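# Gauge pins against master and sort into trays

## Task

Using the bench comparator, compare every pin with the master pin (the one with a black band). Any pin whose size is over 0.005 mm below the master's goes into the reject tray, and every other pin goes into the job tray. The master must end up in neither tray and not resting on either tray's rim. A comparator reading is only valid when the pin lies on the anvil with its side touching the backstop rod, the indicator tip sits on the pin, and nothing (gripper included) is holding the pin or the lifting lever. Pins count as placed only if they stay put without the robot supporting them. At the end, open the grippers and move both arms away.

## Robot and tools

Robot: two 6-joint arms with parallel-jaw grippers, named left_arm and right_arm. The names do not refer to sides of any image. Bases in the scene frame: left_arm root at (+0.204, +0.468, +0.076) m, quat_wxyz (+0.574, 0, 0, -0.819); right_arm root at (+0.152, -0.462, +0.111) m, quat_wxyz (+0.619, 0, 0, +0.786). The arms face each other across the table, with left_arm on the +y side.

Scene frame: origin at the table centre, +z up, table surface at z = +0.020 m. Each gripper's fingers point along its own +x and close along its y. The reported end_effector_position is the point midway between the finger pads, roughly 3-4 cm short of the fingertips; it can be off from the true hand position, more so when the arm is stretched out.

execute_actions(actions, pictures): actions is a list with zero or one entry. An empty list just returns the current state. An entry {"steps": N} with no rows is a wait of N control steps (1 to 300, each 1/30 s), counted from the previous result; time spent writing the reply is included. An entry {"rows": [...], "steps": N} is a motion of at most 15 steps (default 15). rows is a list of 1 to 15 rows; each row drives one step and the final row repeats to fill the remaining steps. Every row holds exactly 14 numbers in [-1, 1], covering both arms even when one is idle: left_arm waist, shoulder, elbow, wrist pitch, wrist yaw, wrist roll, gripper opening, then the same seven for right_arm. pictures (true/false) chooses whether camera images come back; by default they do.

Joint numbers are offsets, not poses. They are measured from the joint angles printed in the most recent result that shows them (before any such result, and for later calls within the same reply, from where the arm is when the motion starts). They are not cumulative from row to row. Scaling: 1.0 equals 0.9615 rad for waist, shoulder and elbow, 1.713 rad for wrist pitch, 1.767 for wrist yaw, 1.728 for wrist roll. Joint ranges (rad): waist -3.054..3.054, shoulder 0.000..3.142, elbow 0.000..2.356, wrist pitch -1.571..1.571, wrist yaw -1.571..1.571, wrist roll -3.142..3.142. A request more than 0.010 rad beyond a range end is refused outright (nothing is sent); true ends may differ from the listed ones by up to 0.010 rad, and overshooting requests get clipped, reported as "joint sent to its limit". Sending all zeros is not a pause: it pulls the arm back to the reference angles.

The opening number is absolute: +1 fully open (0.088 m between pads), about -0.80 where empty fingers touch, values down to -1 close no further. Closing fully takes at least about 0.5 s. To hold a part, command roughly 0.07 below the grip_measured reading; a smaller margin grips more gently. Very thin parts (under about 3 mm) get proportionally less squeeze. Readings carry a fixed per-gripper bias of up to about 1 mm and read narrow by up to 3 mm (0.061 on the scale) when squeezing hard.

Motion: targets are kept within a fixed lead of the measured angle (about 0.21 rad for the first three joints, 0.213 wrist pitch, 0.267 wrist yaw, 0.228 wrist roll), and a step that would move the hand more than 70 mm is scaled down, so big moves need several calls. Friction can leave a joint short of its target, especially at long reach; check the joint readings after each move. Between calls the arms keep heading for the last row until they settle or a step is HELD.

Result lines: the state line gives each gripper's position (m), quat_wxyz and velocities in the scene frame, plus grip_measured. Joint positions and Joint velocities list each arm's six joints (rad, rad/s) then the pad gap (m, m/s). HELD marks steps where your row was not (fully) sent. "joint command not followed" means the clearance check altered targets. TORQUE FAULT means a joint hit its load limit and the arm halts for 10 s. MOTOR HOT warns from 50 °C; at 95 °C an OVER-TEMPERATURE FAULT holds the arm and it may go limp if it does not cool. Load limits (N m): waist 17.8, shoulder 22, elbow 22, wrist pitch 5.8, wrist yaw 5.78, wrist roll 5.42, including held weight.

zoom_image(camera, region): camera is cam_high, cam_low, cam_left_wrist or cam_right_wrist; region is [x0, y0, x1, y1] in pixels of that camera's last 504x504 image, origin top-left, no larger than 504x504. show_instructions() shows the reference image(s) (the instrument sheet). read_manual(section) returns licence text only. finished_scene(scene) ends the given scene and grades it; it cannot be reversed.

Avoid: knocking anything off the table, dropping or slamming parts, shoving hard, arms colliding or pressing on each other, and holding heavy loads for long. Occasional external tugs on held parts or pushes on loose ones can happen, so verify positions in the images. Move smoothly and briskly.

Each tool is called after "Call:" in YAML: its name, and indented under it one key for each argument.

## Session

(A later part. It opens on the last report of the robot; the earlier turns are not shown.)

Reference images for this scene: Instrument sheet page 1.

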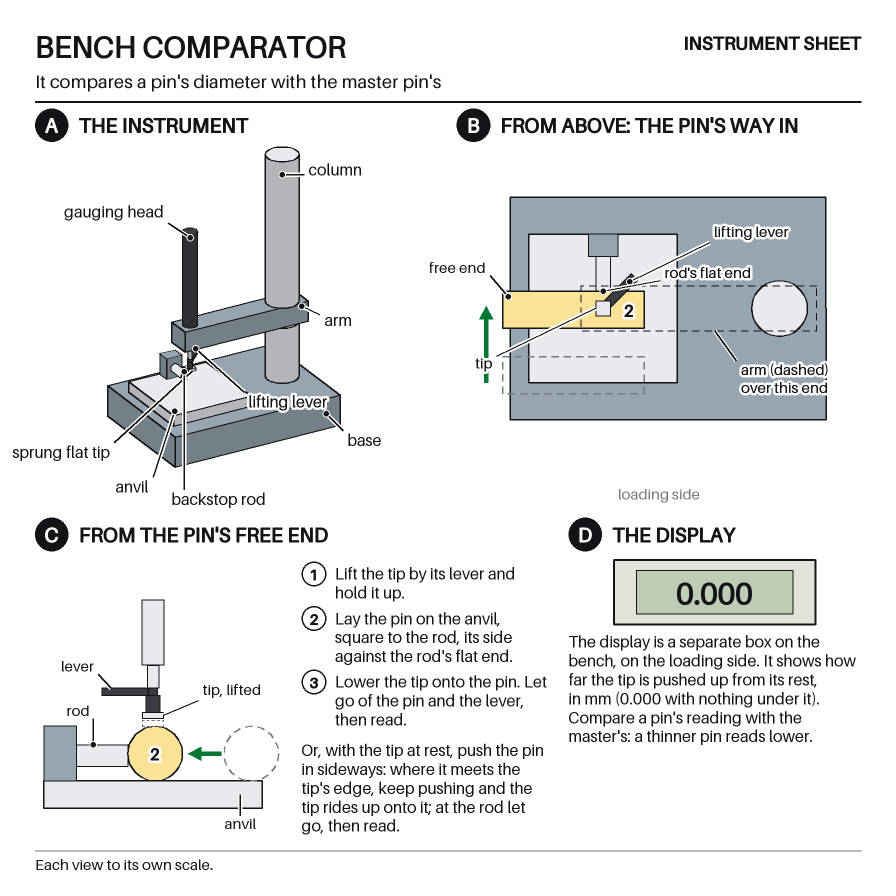

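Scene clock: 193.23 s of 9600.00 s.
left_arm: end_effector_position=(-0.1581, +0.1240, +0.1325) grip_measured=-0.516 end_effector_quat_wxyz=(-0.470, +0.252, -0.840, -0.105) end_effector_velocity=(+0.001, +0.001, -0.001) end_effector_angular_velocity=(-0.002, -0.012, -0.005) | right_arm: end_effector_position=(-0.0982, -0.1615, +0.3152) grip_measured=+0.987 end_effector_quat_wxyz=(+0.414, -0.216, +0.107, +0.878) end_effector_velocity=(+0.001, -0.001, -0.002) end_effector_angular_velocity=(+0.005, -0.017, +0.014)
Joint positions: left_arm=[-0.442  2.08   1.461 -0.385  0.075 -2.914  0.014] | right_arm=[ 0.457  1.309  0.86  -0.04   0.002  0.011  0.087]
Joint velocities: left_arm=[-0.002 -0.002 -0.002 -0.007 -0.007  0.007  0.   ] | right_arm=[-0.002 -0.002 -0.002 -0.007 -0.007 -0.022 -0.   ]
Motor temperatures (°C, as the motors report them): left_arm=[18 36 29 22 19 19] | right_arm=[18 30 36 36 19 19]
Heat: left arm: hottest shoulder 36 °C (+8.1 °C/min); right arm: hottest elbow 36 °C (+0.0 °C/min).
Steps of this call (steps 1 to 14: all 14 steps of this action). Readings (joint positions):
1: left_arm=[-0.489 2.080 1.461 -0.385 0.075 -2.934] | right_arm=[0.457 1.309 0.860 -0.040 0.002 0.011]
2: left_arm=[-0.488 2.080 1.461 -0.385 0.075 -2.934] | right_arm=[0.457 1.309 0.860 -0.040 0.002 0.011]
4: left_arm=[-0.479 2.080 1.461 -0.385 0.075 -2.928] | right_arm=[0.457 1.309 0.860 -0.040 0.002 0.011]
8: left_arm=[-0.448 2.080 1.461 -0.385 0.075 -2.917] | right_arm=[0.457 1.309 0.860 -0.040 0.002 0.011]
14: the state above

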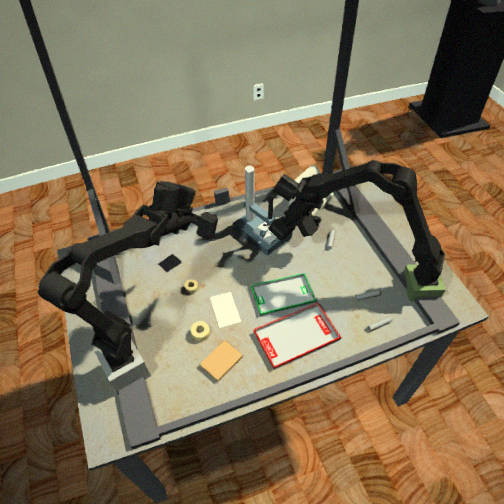

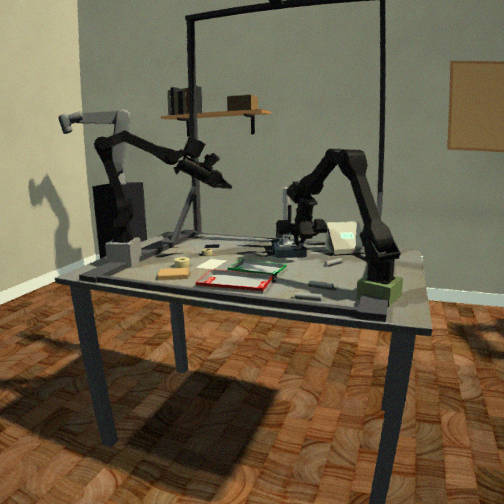

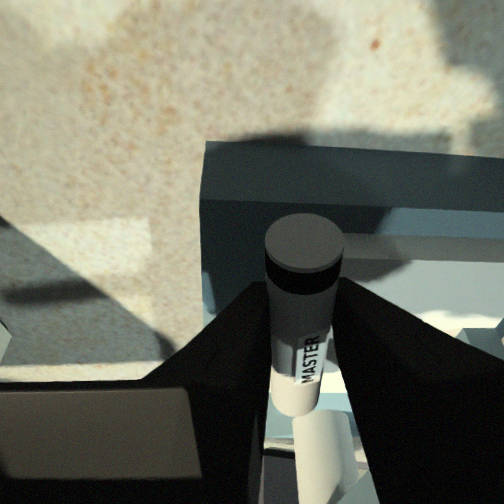

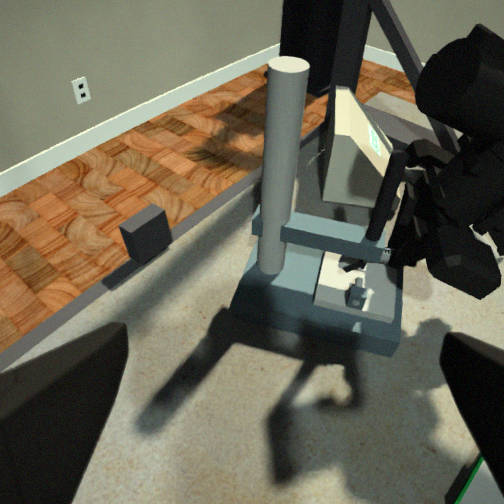

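Call:
execute_actions:
  actions:
    - {"rows":[[0.01,0,0,0,0,0.003,-0.75,0,0,0,0,0,0,1],[0.02,0.003,0,0,0,0.006,-0.75,0,0,0,0,0,0,1],[0.028,0.006,0,0,0,0.008,-0.75,0,0,0,0,0,0,1],[0.028,0.01,0,0,0,0.008,-0.75,0,0,0,0,0,0,1],[0.028,0.014,0,0,0,0.008,-0.75,0,0,0,0,0,0,1]],"steps":12}
  pictures: false

Call:
execute_actions:
  actions:
    - {"steps":6}

Call:
zoom_image:
  camera: "cam_right_wrist"
  region: [310,220,430,320]

Scene clock: 199.73 s of 9600.00 s.
left_arm: end_effector_position=(-0.1487, +0.1148, +0.1300) grip_measured=-0.516 end_effector_quat_wxyz=(-0.471, +0.260, -0.836, -0.109) end_effector_velocity=(+0.003, +0.003, +0.000) end_effector_angular_velocity=(+0.011, -0.014, +0.008) | right_arm: end_effector_position=(-0.0982, -0.1615, +0.3152) grip_measured=+0.987 end_effector_quat_wxyz=(+0.414, -0.216, +0.107, +0.878) end_effector_velocity=(+0.001, -0.001, -0.002) end_effector_angular_velocity=(-0.004, -0.007, +0.007)
Joint positions: left_arm=[-0.415  2.086  1.461 -0.385  0.075 -2.905  0.014] | right_arm=[ 0.457  1.309  0.86  -0.04   0.002  0.011  0.087]
Joint velocities: left_arm=[-0.002 -0.007 -0.002 -0.022 -0.007 -0.007 -0.001] | right_arm=[-0.002 -0.002 -0.002 -0.007 -0.007 -0.007  0.   ]
Motor temperatures (°C, as the motors report them): left_arm=[18 36 29 22 19 19] | right_arm=[18 30 36 36 19 19]
Heat: left arm: hottest shoulder 36 °C (+9.1 °C/min); right arm: hottest elbow 36 °C (+0.0 °C/min).
Steps of this call (steps 1 to 15: the robot went on to your last target; steps 16 to 90: nothing new was sent; then 3.10 s passed at rest; steps 91 to 102: all 12 steps of this action). Readings (joint positions):
91: left_arm=[-0.442 2.080 1.461 -0.385 0.075 -2.913] | right_arm=[0.457 1.309 0.860 -0.040 0.002 0.011]
92: left_arm=[-0.440 2.080 1.461 -0.385 0.075 -2.912] | right_arm=[0.457 1.309 0.860 -0.040 0.002 0.011]
94: left_arm=[-0.432 2.081 1.461 -0.385 0.075 -2.908] | right_arm=[0.457 1.309 0.860 -0.040 0.002 0.011]
98: left_arm=[-0.416 2.084 1.461 -0.385 0.075 -2.906] | right_arm=[0.457 1.309 0.860 -0.040 0.002 0.011]
102: the state above

Scene clock: 199.93 s of 9600.00 s.
left_arm: end_effector_position=(-0.1487, +0.1148, +0.1300) grip_measured=-0.516 end_effector_quat_wxyz=(-0.471, +0.260, -0.836, -0.109) end_effector_velocity=(-0.001, -0.000, +0.001) end_effector_angular_velocity=(-0.013, -0.002, -0.005) | right_arm: end_effector_position=(-0.0982, -0.1615, +0.3152) grip_measured=+0.987 end_effector_quat_wxyz=(+0.414, -0.216, +0.107, +0.878) end_effector_velocity=(-0.002, -0.001, +0.001) end_effector_angular_velocity=(+0.003, +0.008, +0.020)
Joint positions: left_arm=[-0.415  2.086  1.461 -0.385  0.075 -2.905  0.014] | right_arm=[ 0.457  1.309  0.86  -0.04   0.002  0.011  0.087]
Joint velocities: left_arm=[-0.002 -0.002 -0.002  0.007 -0.007  0.007 -0.   ] | right_arm=[-0.002 -0.002 -0.002  0.007 -0.022 -0.007 -0.   ]
Motor temperatures (°C, as the motors report them): left_arm=[18 36 29 22 19 19] | right_arm=[18 30 36 36 19 19]
Heat: left arm: hottest shoulder 36 °C (+9.1 °C/min); right arm: hottest elbow 36 °C (+0.0 °C/min).
Steps of this call (steps 1 to 6: the robot went on to your last target). Readings (joint positions):
1: left_arm=[-0.415 2.086 1.461 -0.385 0.075 -2.905] | right_arm=[0.457 1.309 0.860 -0.040 0.002 0.011]
2: left_arm=[-0.415 2.086 1.461 -0.385 0.075 -2.905] | right_arm=[0.457 1.309 0.860 -0.040 0.002 0.011]
4: left_arm=[-0.415 2.086 1.461 -0.385 0.075 -2.905] | right_arm=[0.457 1.309 0.860 -0.040 0.002 0.011]
6: the state above

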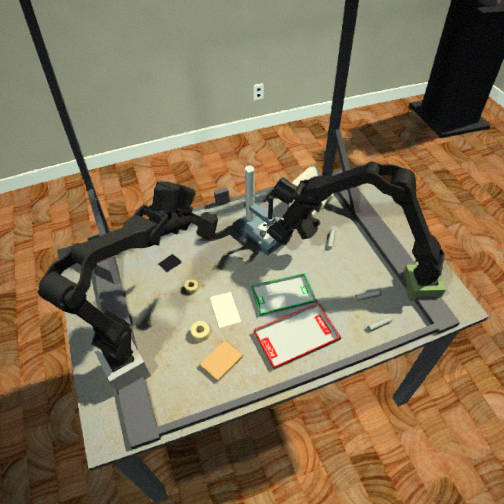

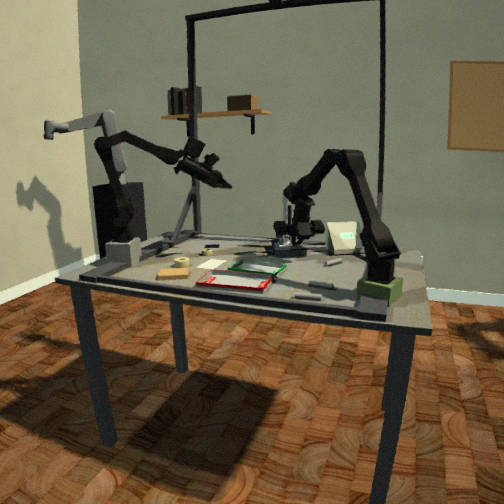

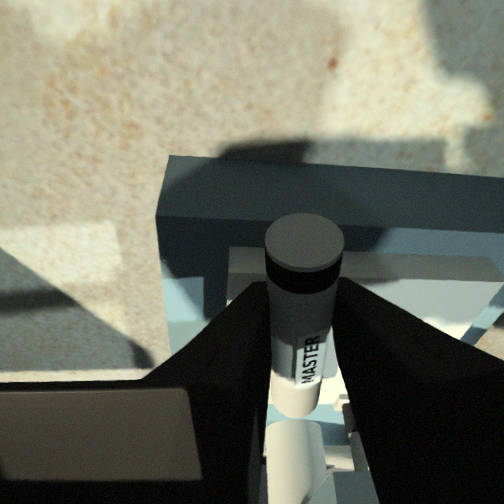

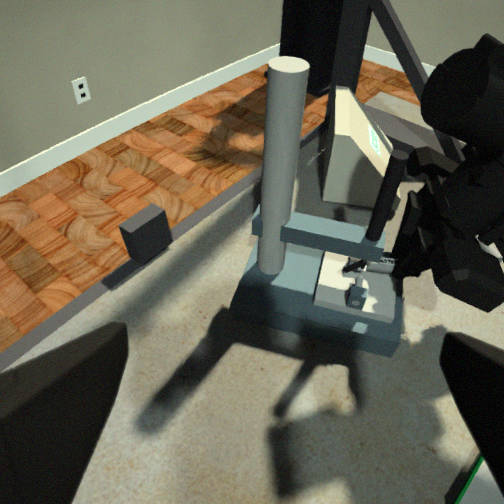

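Region (310, 220, 430, 320) of cam_right_wrist's 504x504 image, scaled by 4.200, with more detail than that image has.

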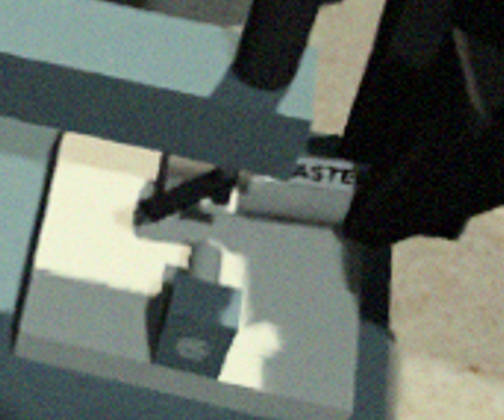

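Call:
execute_actions:
  actions:
    - {"rows":[[-0.004,0.006,0,0,0,0.01,-0.75,0,0,0,0,0,0,1],[-0.004,0.012,0,0,0,0.02,-0.75,0,0,0,0,0,0,1],[-0.004,0.016,0,0,0,0.025,-0.75,0,0,0,0,0,0,1],[-0.004,0.016,0,0,0,0.025,-0.75,0,0,0,0,0,0,1],[0,0.016,0,0,0,0.025,-0.75,0,0,0,0,0,0,1],[0.008,0.016,0,0,0,0.027,-0.75,0,0,0,0,0,0,1],[0.016,0.016,0,0,0,0.029,-0.75,0,0,0,0,0,0,1],[0.024,0.016,0,0,0,0.031,-0.75,0,0,0,0,0,0,1],[0.032,0.016,0,0,0,0.033,-0.75,0,0,0,0,0,0,1],[0.04,0.016,0,0,0,0.035,-0.75,0,0,0,0,0,0,1],[0.046,0.016,0,0,0,0.036,-0.75,0,0,0,0,0,0,1]],"steps":15}
  pictures: false

Call:
execute_actions:
  actions:
    - {"steps":6}

Call:
zoom_image:
  camera: "cam_right_wrist"
  region: [310,220,430,320]

Scene clock: 210.07 s of 9600.00 s.
left_arm: end_effector_position=(-0.1352, +0.1019, +0.1287) grip_measured=-0.516 end_effector_quat_wxyz=(-0.478, +0.261, -0.833, -0.095) end_effector_velocity=(+0.016, -0.012, -0.000) end_effector_angular_velocity=(+0.013, +0.010, -0.014) | right_arm: end_effector_position=(-0.0982, -0.1615, +0.3152) grip_measured=+0.987 end_effector_quat_wxyz=(+0.414, -0.216, +0.107, +0.878) end_effector_velocity=(+0.001, +0.001, -0.001) end_effector_angular_velocity=(+0.005, -0.017, +0.009)
Joint positions: left_arm=[-0.378  2.088  1.461 -0.385  0.076 -2.848  0.014] | right_arm=[ 0.457  1.309  0.86  -0.04   0.002  0.011  0.087]
Joint velocities: left_arm=[ 0.056 -0.002 -0.002 -0.007  0.051  0.051 -0.   ] | right_arm=[-0.007  0.002  0.002 -0.007 -0.007 -0.022 -0.   ]
Motor temperatures (°C, as the motors report them): left_arm=[17 36 29 22 19 19] | right_arm=[18 30 36 36 19 19]
Heat: left arm: hottest shoulder 36 °C (+8.0 °C/min); right arm: hottest elbow 36 °C (+0.0 °C/min).
Steps of this call (steps 1 to 15: the robot went on to your last target; steps 16 to 90: nothing new was sent; then 6.63 s passed at rest; steps 91 to 105: all 15 steps of this action). Readings (joint positions):
91: left_arm=[-0.415 2.086 1.461 -0.385 0.075 -2.902] | right_arm=[0.457 1.309 0.860 -0.040 0.002 0.011]
92: left_arm=[-0.415 2.086 1.461 -0.385 0.075 -2.894] | right_arm=[0.457 1.309 0.860 -0.040 0.002 0.011]
94: left_arm=[-0.415 2.087 1.461 -0.385 0.075 -2.880] | right_arm=[0.457 1.309 0.860 -0.040 0.002 0.011]
98: left_arm=[-0.412 2.088 1.461 -0.385 0.076 -2.864] | right_arm=[0.457 1.309 0.860 -0.040 0.002 0.011]
105: the state above

Scene clock: 210.27 s of 9600.00 s.
left_arm: end_effector_position=(-0.1351, +0.1018, +0.1287) grip_measured=-0.516 end_effector_quat_wxyz=(-0.478, +0.261, -0.834, -0.095) end_effector_velocity=(+0.003, -0.000, -0.001) end_effector_angular_velocity=(-0.004, -0.016, +0.015) | right_arm: end_effector_position=(-0.0982, -0.1615, +0.3152) grip_measured=+0.987 end_effector_quat_wxyz=(+0.414, -0.216, +0.107, +0.878) end_effector_velocity=(-0.003, -0.004, -0.003) end_effector_angular_velocity=(-0.016, +0.000, +0.033)
Joint positions: left_arm=[-0.377  2.088  1.461 -0.385  0.078 -2.846  0.014] | right_arm=[ 0.457  1.309  0.86  -0.04   0.002  0.011  0.087]
Joint velocities: left_arm=[-0.002 -0.002 -0.002 -0.007 -0.022 -0.007 -0.   ] | right_arm=[-0.002  0.002 -0.002 -0.007 -0.037 -0.007 -0.   ]
Motor temperatures (°C, as the motors report them): left_arm=[17 36 29 22 19 19] | right_arm=[18 30 36 36 19 19]
Heat: left arm: hottest shoulder 36 °C (+8.0 °C/min); right arm: hottest elbow 36 °C (+0.0 °C/min).
Steps of this call (steps 1 to 6: the robot went on to your last target). Readings (joint positions):
1: left_arm=[-0.377 2.088 1.461 -0.385 0.078 -2.846] | right_arm=[0.457 1.309 0.860 -0.040 0.002 0.011]
2: left_arm=[-0.377 2.088 1.461 -0.385 0.078 -2.846] | right_arm=[0.457 1.309 0.860 -0.040 0.002 0.011]
4: left_arm=[-0.377 2.088 1.461 -0.385 0.078 -2.846] | right_arm=[0.457 1.309 0.860 -0.040 0.002 0.011]
6: the state above

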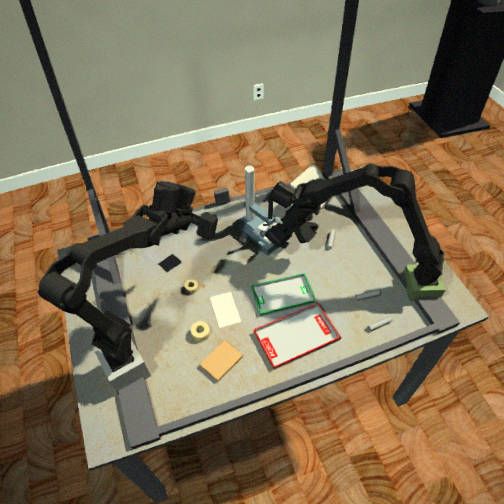

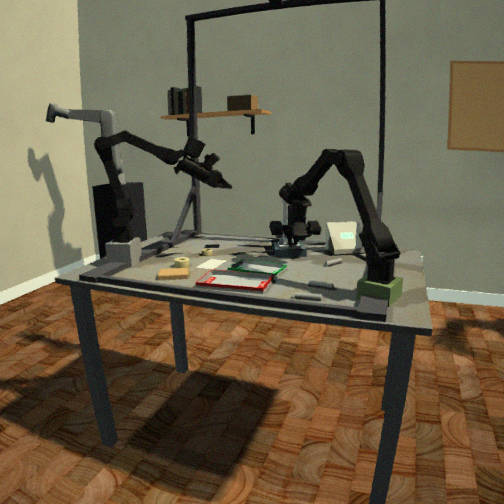

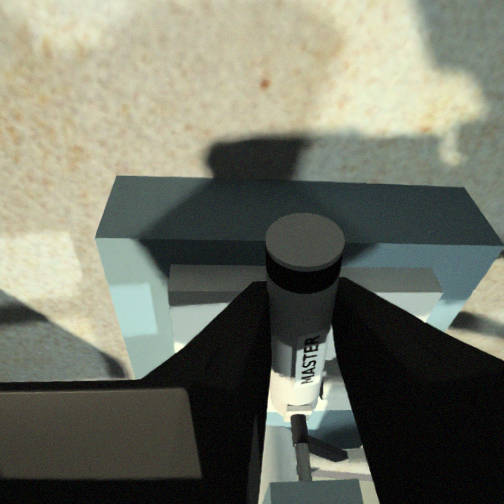

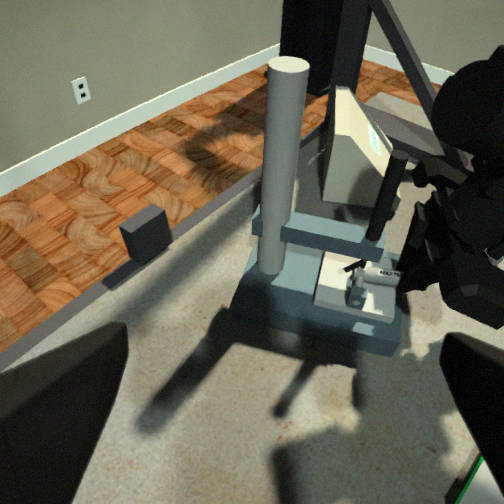

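Region (310, 220, 430, 320) of cam_right_wrist's 504x504 image, scaled by 4.200, with more detail than that image has.

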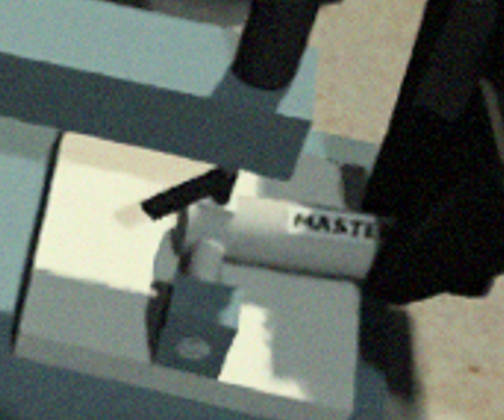

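Call:
execute_actions:
  actions:
    - {"rows":[[0.006,0.004,0,0,0,0,-0.75,0,0,0,0,0,0,1],[0.01,0.008,0,0,0,0,-0.75,0,0,0,0,0,0,1],[0.01,0.008,0,0,0,0,-0.75,0,0,0,0,0,0,1],[0.01,0.008,0,0,0,0,-0.75,0,0,0,0,0,0,1],[0.006,0.008,0,0,0,0,-0.5,0,0,0,0,0,0,1],[0.004,0.008,0,0,0,0,-0.4,0,0,0,0,0,0,1],[0.004,0.008,0,0,0,0,-0.3,0,0,0,0,0,0,1],[0.004,0.008,0,0,0,0,-0.15,0,0,0,0,0,0,1]],"steps":15}
  pictures: false

Call:
execute_actions:
  actions:
    - {"steps":8}

Call:
zoom_image:
  camera: "cam_right_wrist"
  region: [310,220,430,320]

Scene clock: 220.10 s of 9600.00 s.
left_arm: end_effector_position=(-0.1348, +0.1016, +0.1287) grip_measured=-0.167 end_effector_quat_wxyz=(-0.477, +0.261, -0.834, -0.095) end_effector_velocity=(-0.001, +0.003, +0.002) end_effector_angular_velocity=(+0.007, +0.001, +0.015) | right_arm: end_effector_position=(-0.0982, -0.1615, +0.3152) grip_measured=+0.987 end_effector_quat_wxyz=(+0.414, -0.216, +0.107, +0.878) end_effector_velocity=(+0.001, -0.002, -0.004) end_effector_angular_velocity=(-0.019, -0.011, +0.016)
Joint positions: left_arm=[-0.376  2.088  1.461 -0.385  0.078 -2.846  0.031] | right_arm=[ 0.457  1.309  0.86  -0.04   0.002  0.011  0.087]
Joint velocities: left_arm=[-0.007 -0.007 -0.002 -0.007 -0.007 -0.022  0.009] | right_arm=[-0.007 -0.002 -0.002 -0.022 -0.022 -0.007  0.   ]
Motor temperatures (°C, as the motors report them): left_arm=[17 36 29 22 19 19] | right_arm=[18 30 36 36 19 19]
Heat: left arm: hottest shoulder 36 °C (+6.1 °C/min); right arm: hottest elbow 36 °C (+0.0 °C/min).
Steps of this call (steps 1 to 15: the robot went on to your last target; steps 16 to 90: nothing new was sent; then 6.33 s passed at rest; steps 91 to 105: all 15 steps of this action). Readings (joint positions):
91: left_arm=[-0.377 2.088 1.461 -0.385 0.078 -2.846] | right_arm=[0.457 1.309 0.860 -0.040 0.002 0.011]
92: left_arm=[-0.377 2.088 1.461 -0.385 0.078 -2.846] | right_arm=[0.457 1.309 0.860 -0.040 0.002 0.011]
94: left_arm=[-0.377 2.088 1.461 -0.385 0.078 -2.846] | right_arm=[0.457 1.309 0.860 -0.040 0.002 0.011]
98: left_arm=[-0.376 2.088 1.461 -0.385 0.078 -2.846] | right_arm=[0.457 1.309 0.860 -0.040 0.002 0.011]
105: the state above

Scene clock: 220.37 s of 9600.00 s.
left_arm: end_effector_position=(-0.1348, +0.1016, +0.1287) grip_measured=-0.153 end_effector_quat_wxyz=(-0.477, +0.261, -0.834, -0.095) end_effector_velocity=(+0.001, +0.001, +0.002) end_effector_angular_velocity=(+0.007, +0.001, +0.020) | right_arm: end_effector_position=(-0.0982, -0.1615, +0.3152) grip_measured=+0.987 end_effector_quat_wxyz=(+0.414, -0.216, +0.107, +0.878) end_effector_velocity=(+0.003, -0.001, -0.000) end_effector_angular_velocity=(-0.011, -0.005, -0.012)
Joint positions: left_arm=[-0.376  2.088  1.461 -0.385  0.078 -2.846  0.032] | right_arm=[ 0.457  1.309  0.86  -0.04   0.002  0.011  0.087]
Joint velocities: left_arm=[-0.002 -0.007 -0.002 -0.007 -0.007 -0.022  0.   ] | right_arm=[-0.002 -0.007  0.002 -0.022  0.007  0.007 -0.   ]
Motor temperatures (°C, as the motors report them): left_arm=[17 36 29 22 19 19] | right_arm=[18 30 36 36 19 19]
Heat: left arm: hottest shoulder 36 °C (+6.0 °C/min); right arm: hottest elbow 36 °C (+0.0 °C/min).
Steps of this call (steps 1 to 8: the robot went on to your last target). Readings (joint positions):
1: left_arm=[-0.376 2.088 1.461 -0.385 0.078 -2.846] | right_arm=[0.457 1.309 0.860 -0.040 0.002 0.011]
2: left_arm=[-0.376 2.088 1.461 -0.385 0.078 -2.846] | right_arm=[0.457 1.309 0.860 -0.040 0.002 0.011]
4: left_arm=[-0.376 2.088 1.461 -0.385 0.078 -2.846] | right_arm=[0.457 1.309 0.860 -0.040 0.002 0.011]
8: the state above

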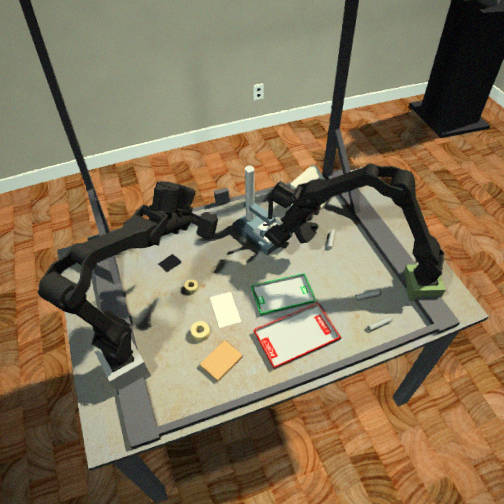

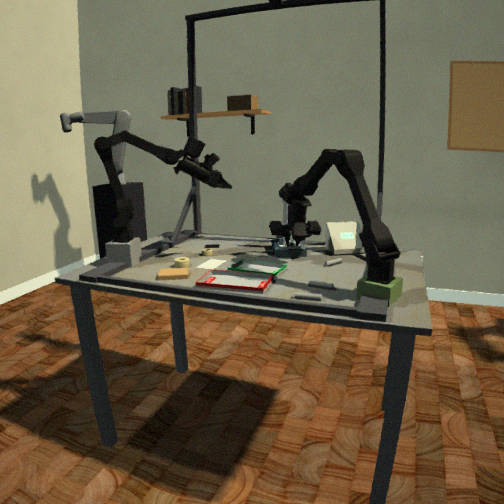

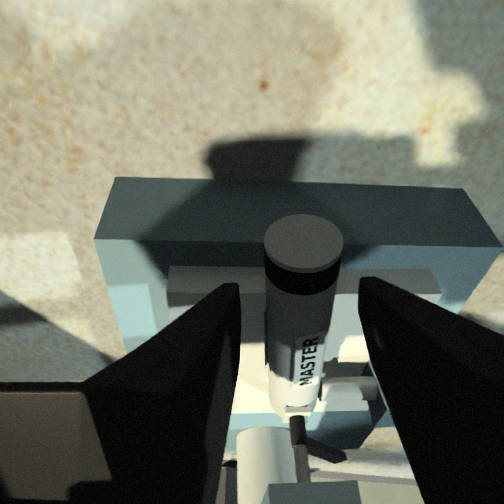

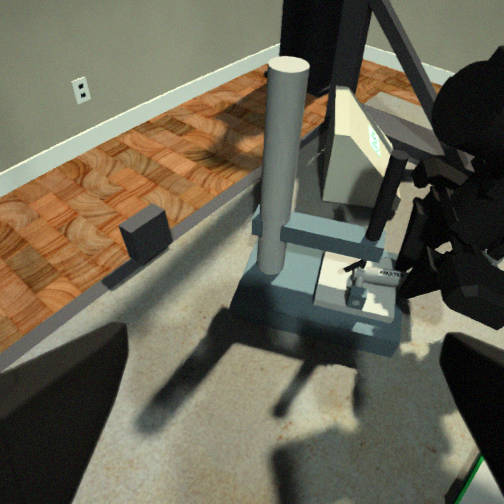

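Region (310, 220, 430, 320) of cam_right_wrist's 504x504 image, scaled by 4.200, with more detail than that image has.

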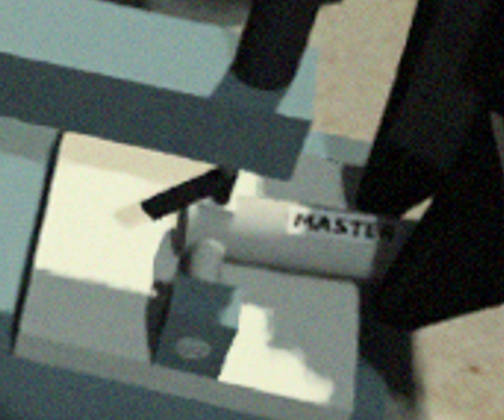

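Call:
execute_actions:
  actions:
    - {"rows":[[0,-0.03,-0.04,0,0,0,0.1,0,0,0,0,0,0,1],[0,-0.06,-0.06,0,0,0,0.1,0,0,0,0,0,0,1],[0,-0.1,-0.08,0,0,0,0.1,0,0,0,0,0,0,1],[0,-0.15,-0.095,0,0,0,0.1,0,0,0,0,0,0,1],[0,-0.21,-0.11,0,0,0,0.2,0,0,0,0,0,0,1],[0,-0.27,-0.125,0,0,0,0.3,0,0,0,0,0,0,1],[0,-0.33,-0.14,0,0,0,0.5,0,0,0,0,0,0,1],[-0.05,-0.38,-0.145,0,-0.008,0,0.7,0,0,0,0,0,0,1],[-0.15,-0.395,-0.145,0,-0.008,-0.03,1,0,0,0,0,0,0,1],[-0.25,-0.395,-0.145,0,-0.008,-0.06,1,0,0,0,0,0,0,1],[-0.35,-0.395,-0.145,0,-0.008,-0.09,1,0,0,0,0,0,0,1],[-0.42,-0.395,-0.145,0,-0.008,-0.107,1,0,0,0,0,0,0,1]],"steps":15}
  pictures: false

Call:
execute_actions:
  actions:
    - {"steps":10}

Scene clock: 232.73 s of 9600.00 s.
left_arm: end_effector_position=(-0.1932, +0.2221, +0.2603) grip_measured=+0.950 end_effector_quat_wxyz=(-0.364, +0.207, -0.907, -0.043) end_effector_velocity=(-0.363, +0.595, +0.004) end_effector_angular_velocity=(+0.304, +0.163, -1.164) | right_arm: end_effector_position=(-0.0982, -0.1615, +0.3152) grip_measured=+0.987 end_effector_quat_wxyz=(+0.414, -0.216, +0.107, +0.878) end_effector_velocity=(-0.001, -0.002, -0.003) end_effector_angular_velocity=(-0.012, -0.005, +0.020)
Joint positions: left_arm=[-0.649  1.714  1.345 -0.378  0.064 -2.984  0.086] | right_arm=[ 0.457  1.309  0.86  -0.04   0.002  0.011  0.087]
Joint velocities: left_arm=[-1.492 -0.022 -0.012 -0.007 -0.007 -0.476  0.031] | right_arm=[-0.002  0.002 -0.002 -0.007 -0.022 -0.007 -0.   ]
Motor temperatures (°C, as the motors report them): left_arm=[17 36 29 22 19 19] | right_arm=[18 30 36 36 19 19]
Heat: left arm: hottest shoulder 36 °C (+4.1 °C/min); right arm: hottest elbow 36 °C (+0.0 °C/min).
Steps of this call (steps 1 to 15: the robot went on to your last target; steps 16 to 90: nothing new was sent; then 8.87 s passed at rest; steps 91 to 105: all 15 steps of this action). Readings (joint positions):
91: left_arm=[-0.376 2.086 1.457 -0.384 0.078 -2.846] | right_arm=[0.457 1.309 0.860 -0.040 0.002 0.011]
92: left_arm=[-0.376 2.078 1.446 -0.384 0.078 -2.846] | right_arm=[0.457 1.309 0.860 -0.040 0.002 0.011]
94: left_arm=[-0.376 2.040 1.411 -0.385 0.078 -2.846] | right_arm=[0.457 1.309 0.860 -0.040 0.002 0.011]
98: left_arm=[-0.379 1.879 1.343 -0.389 0.075 -2.846] | right_arm=[0.457 1.309 0.860 -0.040 0.002 0.011]
105: the state above

Scene clock: 233.07 s of 9600.00 s.
left_arm: end_effector_position=(-0.2193, +0.2789, +0.2534) grip_measured=+0.994 end_effector_quat_wxyz=(-0.372, +0.151, -0.915, -0.042) end_effector_velocity=(-0.002, -0.003, +0.003) end_effector_angular_velocity=(-0.009, +0.019, +0.013) | right_arm: end_effector_position=(-0.0982, -0.1615, +0.3152) grip_measured=+0.987 end_effector_quat_wxyz=(+0.414, -0.216, +0.107, +0.878) end_effector_velocity=(-0.001, +0.001, +0.003) end_effector_angular_velocity=(+0.011, +0.005, +0.007)
Joint positions: left_arm=[-0.781  1.714  1.331 -0.385  0.069 -3.025  0.088] | right_arm=[ 0.457  1.309  0.86  -0.04   0.002  0.011  0.087]
Joint velocities: left_arm=[ 0.002 -0.002 -0.002  0.022 -0.007 -0.007  0.001] | right_arm=[-0.002 -0.002  0.002  0.007 -0.007 -0.007 -0.   ]
Motor temperatures (°C, as the motors report them): left_arm=[17 36 29 22 19 19] | right_arm=[18 30 36 36 19 19]
Heat: left arm: hottest shoulder 36 °C (+4.0 °C/min); right arm: hottest elbow 36 °C (+0.0 °C/min).
Steps of this call (steps 1 to 10: the robot went on to your last target). Readings (joint positions):
1: left_arm=[-0.696 1.714 1.344 -0.378 0.064 -2.997] | right_arm=[0.457 1.309 0.860 -0.040 0.002 0.011]
2: left_arm=[-0.736 1.714 1.340 -0.380 0.067 -3.007] | right_arm=[0.457 1.309 0.860 -0.040 0.002 0.011]
4: left_arm=[-0.781 1.714 1.333 -0.385 0.069 -3.018] | right_arm=[0.457 1.309 0.860 -0.040 0.002 0.011]
8: left_arm=[-0.783 1.714 1.331 -0.385 0.069 -3.024] | right_arm=[0.457 1.309 0.860 -0.040 0.002 0.011]
10: the state above

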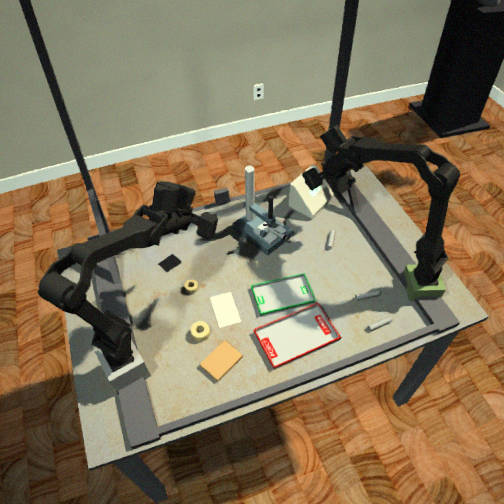

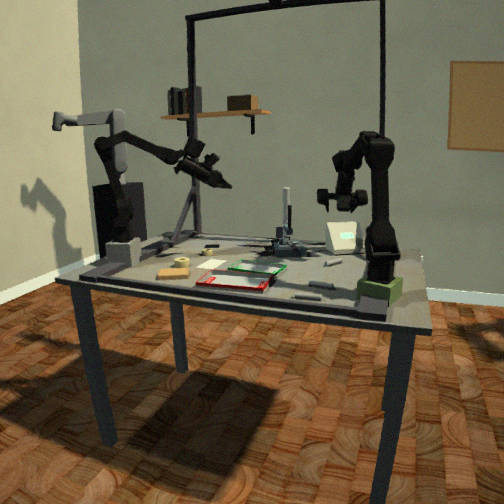

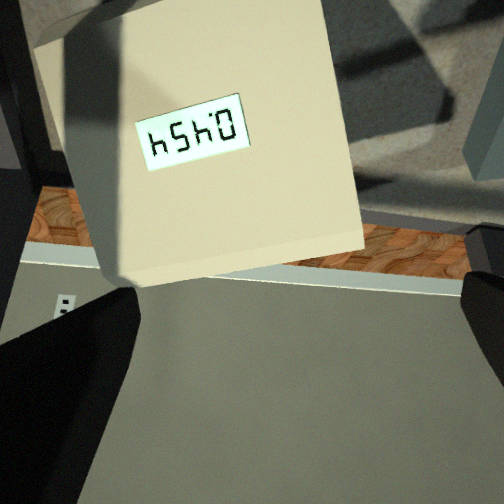

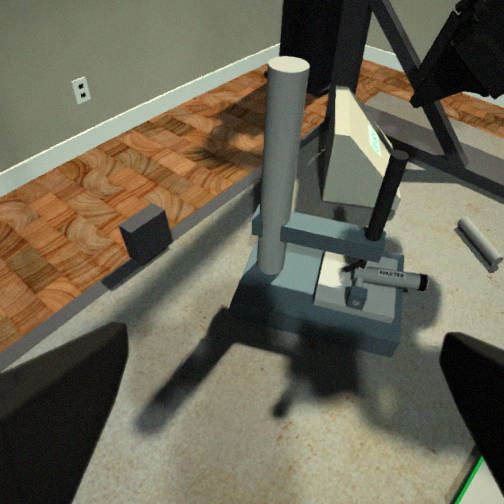

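Call:
execute_actions:
  actions:
    - {"rows":[[0.1,0,0,0,0,0.03,0.8,0,0,0,0,0,0,1],[0.2,0,0,0,0,0.06,0.5,0,0,0,0,0,0,1],[0.3,0.01,0,0,0.005,0.09,0.3,0,0,0,0,0,0,1],[0.421,0.02,0,0,0.005,0.104,0.1,0,0,0,0,0,0,1]],"steps":15}
  pictures: false

Call:
execute_actions:
  actions:
    - {"rows":[[0,0.05,0.005,0,0,0,0.1,0,0,0,0,0,0,1],[0,0.11,0.02,0,0,0,0.1,0,0,0,0,0,0,1],[0,0.17,0.035,0,0,0,0.1,0,0,0,0,0,0,1],[0,0.23,0.05,0,0,0,0.1,0,0,0,0,0,0,1],[0,0.28,0.065,0,0,0,0.1,0,0,0,0,0,0,1],[0,0.32,0.085,0,0,0,0.1,0,0,0,0,0,0,1],[0,0.35,0.105,0,0,0,0.1,0,0,0,0,0,0,1],[0,0.37,0.125,0,0,0,0.1,0,0,0,0,0,0,1],[0,0.38,0.135,0,0,0,0.1,0,0,0,0,0,0,1]],"steps":15}
  pictures: false

Call:
execute_actions:
  actions:
    - {"steps":8}

Scene clock: 243.07 s of 9600.00 s.
left_arm: end_effector_position=(-0.1101, +0.1260, +0.2489) grip_measured=+0.107 end_effector_quat_wxyz=(-0.386, +0.298, -0.872, -0.044) end_effector_velocity=(-0.018, +0.018, -0.003) end_effector_angular_velocity=(+0.002, -0.015, -0.056) | right_arm: end_effector_position=(-0.0982, -0.1615, +0.3152) grip_measured=+0.987 end_effector_quat_wxyz=(+0.414, -0.216, +0.107, +0.878) end_effector_velocity=(+0.001, -0.001, -0.002) end_effector_angular_velocity=(-0.004, -0.007, +0.007)
Joint positions: left_arm=[-0.373  1.724  1.331 -0.385  0.073 -2.852  0.044] | right_arm=[ 0.457  1.309  0.86  -0.04   0.002  0.011  0.087]
Joint velocities: left_arm=[-0.056  0.002 -0.002 -0.007 -0.007  0.007 -0.004] | right_arm=[-0.002 -0.002 -0.002 -0.007 -0.007 -0.007  0.   ]
Motor temperatures (°C, as the motors report them): left_arm=[17 35 29 22 19 19] | right_arm=[18 30 36 36 19 19]
Heat: left arm: hottest shoulder 35 °C (+1.0 °C/min); right arm: hottest elbow 36 °C (+0.0 °C/min).
Steps of this call (steps 1 to 30: the robot went on to your last target; steps 31 to 90: nothing new was sent; then 6.50 s passed at rest; steps 91 to 105: all 15 steps of this action). Readings (joint positions):
91: left_arm=[-0.774 1.714 1.331 -0.385 0.072 -3.019] | right_arm=[0.457 1.309 0.860 -0.040 0.002 0.011]
92: left_arm=[-0.750 1.714 1.331 -0.385 0.076 -2.997] | right_arm=[0.457 1.309 0.860 -0.040 0.002 0.011]
94: left_arm=[-0.665 1.714 1.331 -0.385 0.076 -2.941] | right_arm=[0.457 1.309 0.860 -0.040 0.002 0.011]
98: left_arm=[-0.467 1.720 1.331 -0.385 0.076 -2.877] | right_arm=[0.457 1.309 0.860 -0.040 0.002 0.011]
105: the state above

Scene clock: 243.57 s of 9600.00 s.
left_arm: end_effector_position=(-0.1273, +0.1073, +0.1162) grip_measured=+0.102 end_effector_quat_wxyz=(-0.492, +0.259, -0.824, -0.106) end_effector_velocity=(-0.054, -0.069, +0.090) end_effector_angular_velocity=(-0.265, +0.212, +0.020) | right_arm: end_effector_position=(-0.0982, -0.1615, +0.3152) grip_measured=+0.987 end_effector_quat_wxyz=(+0.414, -0.216, +0.107, +0.878) end_effector_velocity=(+0.002, +0.000, -0.002) end_effector_angular_velocity=(-0.008, -0.002, -0.012)
Joint positions: left_arm=[-0.374  2.093  1.433 -0.391  0.073 -2.852  0.044] | right_arm=[ 0.457  1.309  0.86  -0.04   0.002  0.011  0.087]
Joint velocities: left_arm=[ 0.002 -0.002  0.227  0.11  -0.022 -0.007 -0.   ] | right_arm=[-0.002 -0.002 -0.002 -0.007  0.007  0.007 -0.   ]
Motor temperatures (°C, as the motors report them): left_arm=[17 35 29 22 19 19] | right_arm=[18 30 36 36 19 19]
Heat: left arm: hottest shoulder 35 °C (+1.0 °C/min); right arm: hottest elbow 36 °C (+0.0 °C/min).
Steps of this call (steps 1 to 15: all 15 steps of this action). Readings (joint positions):
1: left_arm=[-0.374 1.730 1.331 -0.385 0.073 -2.852] | right_arm=[0.457 1.309 0.860 -0.040 0.002 0.011]
2: left_arm=[-0.374 1.744 1.335 -0.385 0.073 -2.852] | right_arm=[0.457 1.309 0.860 -0.040 0.002 0.011]
4: left_arm=[-0.374 1.808 1.362 -0.382 0.073 -2.852] | right_arm=[0.457 1.309 0.860 -0.040 0.002 0.011]
8: left_arm=[-0.374 1.995 1.411 -0.381 0.073 -2.852] | right_arm=[0.457 1.309 0.860 -0.040 0.002 0.011]
15: the state above

Scene clock: 243.83 s of 9600.00 s.
left_arm: end_effector_position=(-0.1324, +0.1014, +0.1251) grip_measured=+0.102 end_effector_quat_wxyz=(-0.480, +0.264, -0.830, -0.099) end_effector_velocity=(-0.000, +0.003, -0.003) end_effector_angular_velocity=(+0.016, -0.001, -0.000) | right_arm: end_effector_position=(-0.0982, -0.1615, +0.3152) grip_measured=+0.987 end_effector_quat_wxyz=(+0.414, -0.216, +0.107, +0.878) end_effector_velocity=(+0.002, +0.000, -0.002) end_effector_angular_velocity=(+0.017, -0.032, +0.008)
Joint positions: left_arm=[-0.374  2.092  1.456 -0.384  0.073 -2.852  0.044] | right_arm=[ 0.457  1.309  0.86  -0.04   0.002  0.011  0.087]
Joint velocities: left_arm=[-0.002  0.002 -0.002 -0.007  0.007 -0.007 -0.   ] | right_arm=[-0.002 -0.002 -0.002 -0.007  0.007 -0.037  0.   ]
Motor temperatures (°C, as the motors report them): left_arm=[17 35 29 22 19 19] | right_arm=[18 30 36 36 19 19]
Heat: left arm: hottest shoulder 35 °C (+0.0 °C/min); right arm: hottest elbow 36 °C (+0.0 °C/min).
Steps of this call (steps 1 to 8: the robot went on to your last target). Readings (joint positions):
1: left_arm=[-0.374 2.093 1.441 -0.387 0.073 -2.852] | right_arm=[0.457 1.309 0.860 -0.040 0.002 0.011]
2: left_arm=[-0.374 2.093 1.449 -0.384 0.073 -2.852] | right_arm=[0.457 1.309 0.860 -0.040 0.002 0.011]
4: left_arm=[-0.374 2.092 1.455 -0.384 0.073 -2.852] | right_arm=[0.457 1.309 0.860 -0.040 0.002 0.011]
8: the state above

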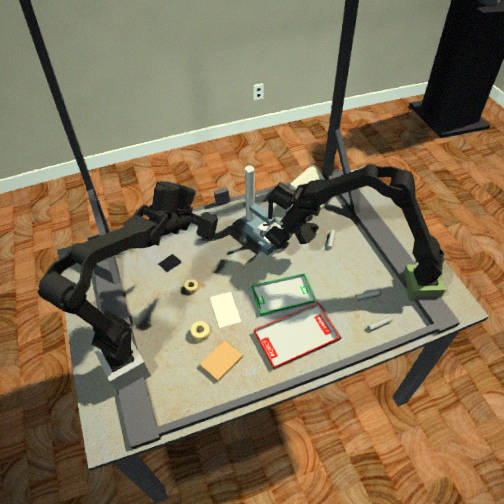

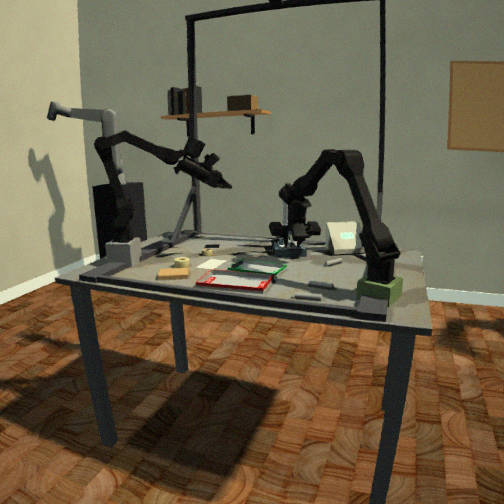

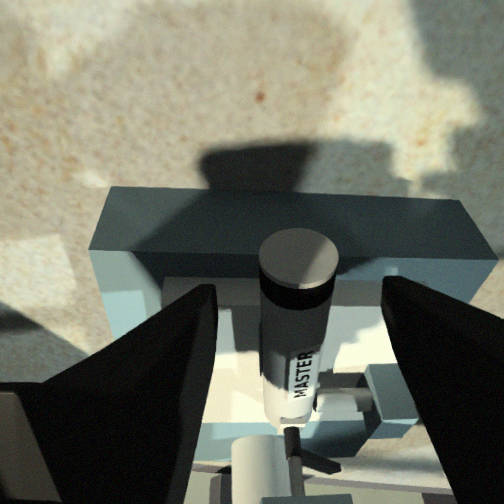

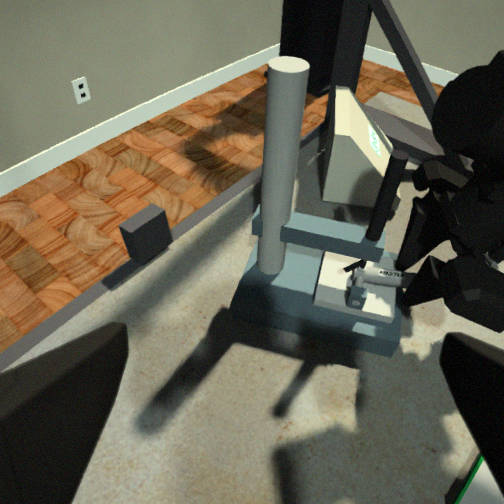

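Call:
execute_actions:
  actions:
    - {"rows":[[0,-0.012,0,0,0,0,-0.2,0,0,0,0,0,0,1],[0,-0.012,0,0,0,0,-0.4,0,0,0,0,0,0,1],[0,-0.012,0,0,0,0,-0.75,0,0,0,0,0,0,1],[0,-0.012,0,0,0,0,-0.75,0,0,0,0,0,0,1],[0,-0.012,0,0,0,0,-0.75,0,0,0,0,0,0,1],[0,-0.012,0,0,0,0,-0.75,0,0,0,0,0,0,1],[0,-0.012,0,0,0,0,-0.75,0,0,0,0,0,0,1],[0,-0.012,0,0,0,0,-0.75,0,0,0,0,0,0,1],[0,-0.012,0,0,0,0,-0.75,0,0,0,0,0,0,1],[-0.012,-0.014,0,0,0,-0.004,-0.75,0,0,0,0,0,0,1],[-0.026,-0.016,0,0,0,-0.01,-0.75,0,0,0,0,0,0,1],[-0.042,-0.018,0,0,0,-0.016,-0.75,0,0,0,0,0,0,1],[-0.058,-0.02,0,0,0,-0.022,-0.75,0,0,0,0,0,0,1],[-0.072,-0.022,0,0,0,-0.028,-0.75,0,0,0,0,0,0,1]],"steps":15}
  pictures: false

Call:
execute_actions:
  actions:
    - {"rows":[[-0.03,-0.01,0,0,0,0,-0.75,0,0,0,0,0,0,1],[-0.03,-0.035,0,0,0,0,-0.75,0,0,0,0,0,0,1],[-0.03,-0.07,-0.03,0,0,0,-0.75,0,0,0,0,0,0,1],[-0.03,-0.11,-0.07,0,0,0,-0.75,0,0,0,0,0,0,1],[-0.03,-0.15,-0.12,0,0,0,-0.75,0,0,0,0,0,0,1],[-0.03,-0.2,-0.18,0,0,0,-0.75,0,0,0,0,0,0,1],[-0.03,-0.26,-0.25,0,0,0,-0.75,0,0,0,0,0,0,1],[-0.03,-0.33,-0.33,0,0,0,-0.75,0,0,0,0,0,0,1],[-0.03,-0.41,-0.42,0.02,0,0,-0.75,0,0,0,0,0,0,1],[0,-0.49,-0.52,0.04,0,0,-0.75,0,0,0,0,0,0,1],[0.04,-0.57,-0.62,0.06,0,-0.02,-0.75,0,0,0,0,0,0,1],[0.08,-0.65,-0.72,0.08,0,-0.04,-0.75,0,0,0,0,0,0,1],[0.12,-0.73,-0.82,0.1,0,-0.05,-0.75,0,0,0,0,0,0,1],[0.14,-0.8,-0.92,0.12,-0.02,-0.06,-0.75,0,0,0,0,0,0,1]],"steps":15}
  pictures: false

Call:
execute_actions:
  actions:
    - {"steps":20}

Scene clock: 263.97 s of 9600.00 s.
left_arm: end_effector_position=(-0.1442, +0.1128, +0.1267) grip_measured=-0.504 end_effector_quat_wxyz=(-0.478, +0.259, -0.833, -0.102) end_effector_velocity=(-0.123, +0.115, +0.031) end_effector_angular_velocity=(+0.007, +0.095, -0.205) | right_arm: end_effector_position=(-0.0982, -0.1615, +0.3152) grip_measured=+0.987 end_effector_quat_wxyz=(+0.414, -0.216, +0.107, +0.878) end_effector_velocity=(+0.002, +0.000, -0.002) end_effector_angular_velocity=(+0.001, -0.012, -0.005)
Joint positions: left_arm=[-0.408  2.088  1.456 -0.386  0.068 -2.883  0.014] | right_arm=[ 0.457  1.309  0.86  -0.04   0.002  0.011  0.087]
Joint velocities: left_arm=[-0.339 -0.066 -0.002  0.007 -0.007 -0.154 -0.   ] | right_arm=[-0.002 -0.002 -0.002 -0.007  0.007 -0.007 -0.   ]
Motor temperatures (°C, as the motors report them): left_arm=[17 37 30 22 19 19] | right_arm=[18 30 36 36 19 19]
Heat: left arm: hottest shoulder 37 °C (+1.0 °C/min); right arm: hottest elbow 36 °C (+0.0 °C/min).
Steps of this call (steps 1 to 30: the robot went on to your last target; steps 31 to 90: nothing new was sent; then 16.63 s passed at rest; steps 91 to 105: all 15 steps of this action). Readings (joint positions):
91: left_arm=[-0.374 2.092 1.456 -0.384 0.073 -2.852] | right_arm=[0.457 1.309 0.860 -0.040 0.002 0.011]
92: left_arm=[-0.374 2.092 1.456 -0.384 0.073 -2.852] | right_arm=[0.457 1.309 0.860 -0.040 0.002 0.011]
94: left_arm=[-0.374 2.092 1.456 -0.384 0.073 -2.852] | right_arm=[0.457 1.309 0.860 -0.040 0.002 0.011]
98: left_arm=[-0.376 2.090 1.456 -0.387 0.078 -2.850] | right_arm=[0.457 1.309 0.860 -0.040 0.002 0.011]
105: the state above

Scene clock: 264.47 s of 9600.00 s.
left_arm: end_effector_position=(-0.0268, +0.1825, +0.1780) grip_measured=-0.504 end_effector_quat_wxyz=(-0.406, +0.343, -0.839, -0.116) end_effector_velocity=(+0.527, +0.065, +0.071) end_effector_angular_velocity=(-0.586, +0.359, +1.407) | right_arm: end_effector_position=(-0.0982, -0.1615, +0.3152) grip_measured=+0.987 end_effector_quat_wxyz=(+0.414, -0.216, +0.107, +0.878) end_effector_velocity=(-0.001, -0.003, +0.000) end_effector_angular_velocity=(-0.013, +0.011, +0.014)
Joint positions: left_arm=[-0.313  1.471  0.832 -0.226  0.049 -2.955  0.014] | right_arm=[ 0.457  1.309  0.86  -0.04   0.002  0.011  0.087]
Joint velocities: left_arm=[ 0.852 -1.941 -1.834  0.593 -0.418 -0.374 -0.   ] | right_arm=[-0.002 -0.007 -0.002 -0.007 -0.022  0.007  0.   ]
Motor temperatures (°C, as the motors report them): left_arm=[17 37 29 22 19 19] | right_arm=[18 30 36 36 19 19]
Heat: left arm: hottest shoulder 37 °C (+1.0 °C/min); right arm: hottest elbow 36 °C (+0.0 °C/min).
Steps of this call (steps 1 to 15: all 15 steps of this action). Readings (joint positions):
1: left_arm=[-0.419 2.087 1.456 -0.386 0.068 -2.884] | right_arm=[0.457 1.309 0.860 -0.040 0.002 0.011]
2: left_arm=[-0.429 2.083 1.456 -0.386 0.068 -2.884] | right_arm=[0.457 1.309 0.860 -0.040 0.002 0.011]
4: left_arm=[-0.440 2.061 1.437 -0.386 0.068 -2.884] | right_arm=[0.457 1.309 0.860 -0.040 0.002 0.011]
8: left_arm=[-0.440 1.912 1.277 -0.384 0.068 -2.884] | right_arm=[0.457 1.309 0.860 -0.040 0.002 0.011]
15: the state above

Scene clock: 265.13 s of 9600.00 s.
left_arm: end_effector_position=(+0.0229, +0.2237, +0.1347) grip_measured=-0.504 end_effector_quat_wxyz=(-0.429, +0.360, -0.814, -0.149) end_effector_velocity=(+0.004, +0.005, -0.005) end_effector_angular_velocity=(+0.021, -0.017, +0.008) | right_arm: end_effector_position=(-0.0982, -0.1615, +0.3152) grip_measured=+0.987 end_effector_quat_wxyz=(+0.414, -0.216, +0.107, +0.878) end_effector_velocity=(+0.002, +0.000, -0.002) end_effector_angular_velocity=(-0.008, -0.002, -0.012)
Joint positions: left_arm=[-0.275  1.328  0.572 -0.184  0.035 -2.981  0.014] | right_arm=[ 0.457  1.309  0.86  -0.04   0.002  0.011  0.087]
Joint velocities: left_arm=[-0.002 -0.002 -0.007 -0.022 -0.007 -0.007 -0.   ] | right_arm=[-0.002 -0.002 -0.002 -0.007  0.007  0.007 -0.   ]
Motor temperatures (°C, as the motors report them): left_arm=[17 37 29 22 19 19] | right_arm=[18 30 36 36 19 19]
Heat: left arm: hottest shoulder 37 °C (+1.0 °C/min); right arm: hottest elbow 36 °C (+0.0 °C/min).
Steps of this call (steps 1 to 20: the robot went on to your last target). Readings (joint positions):
1: left_arm=[-0.290 1.415 0.772 -0.212 0.038 -2.964] | right_arm=[0.457 1.309 0.860 -0.040 0.002 0.011]
2: left_arm=[-0.278 1.370 0.717 -0.201 0.035 -2.970] | right_arm=[0.457 1.309 0.860 -0.040 0.002 0.011]
4: left_arm=[-0.275 1.332 0.637 -0.196 0.035 -2.976] | right_arm=[0.457 1.309 0.860 -0.040 0.002 0.011]
8: left_arm=[-0.275 1.333 0.572 -0.196 0.035 -2.980] | right_arm=[0.457 1.309 0.860 -0.040 0.002 0.011]
20: the state above

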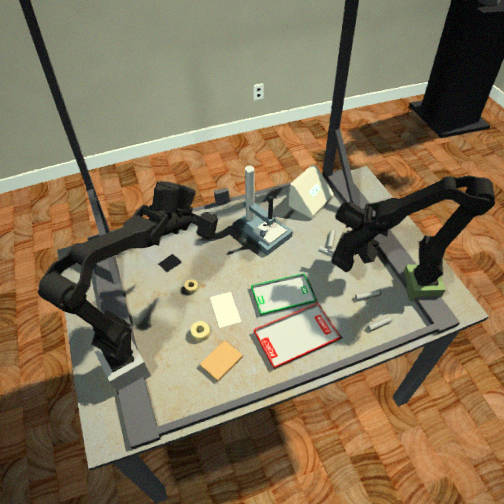

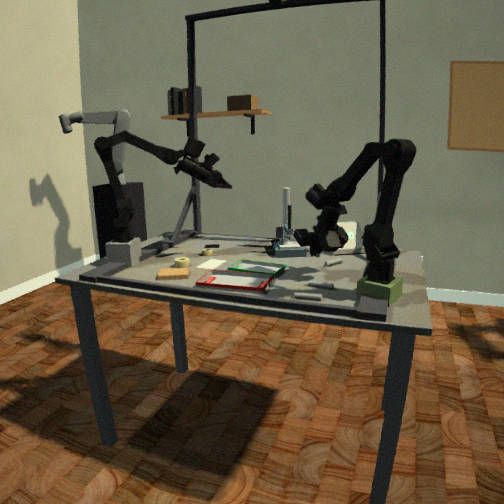

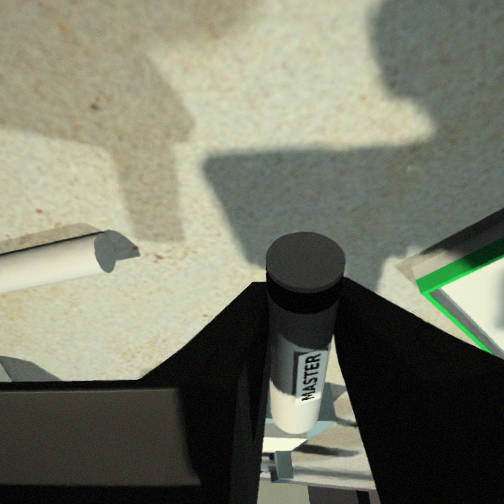

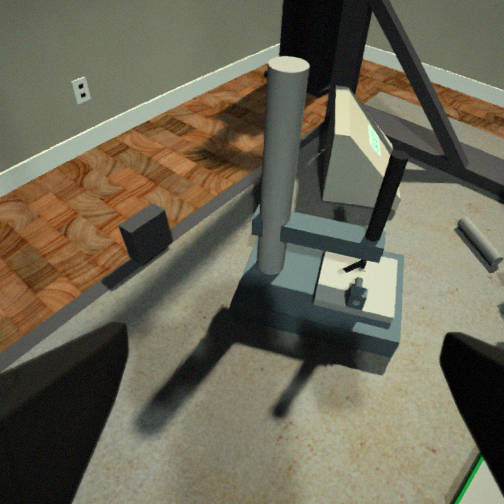

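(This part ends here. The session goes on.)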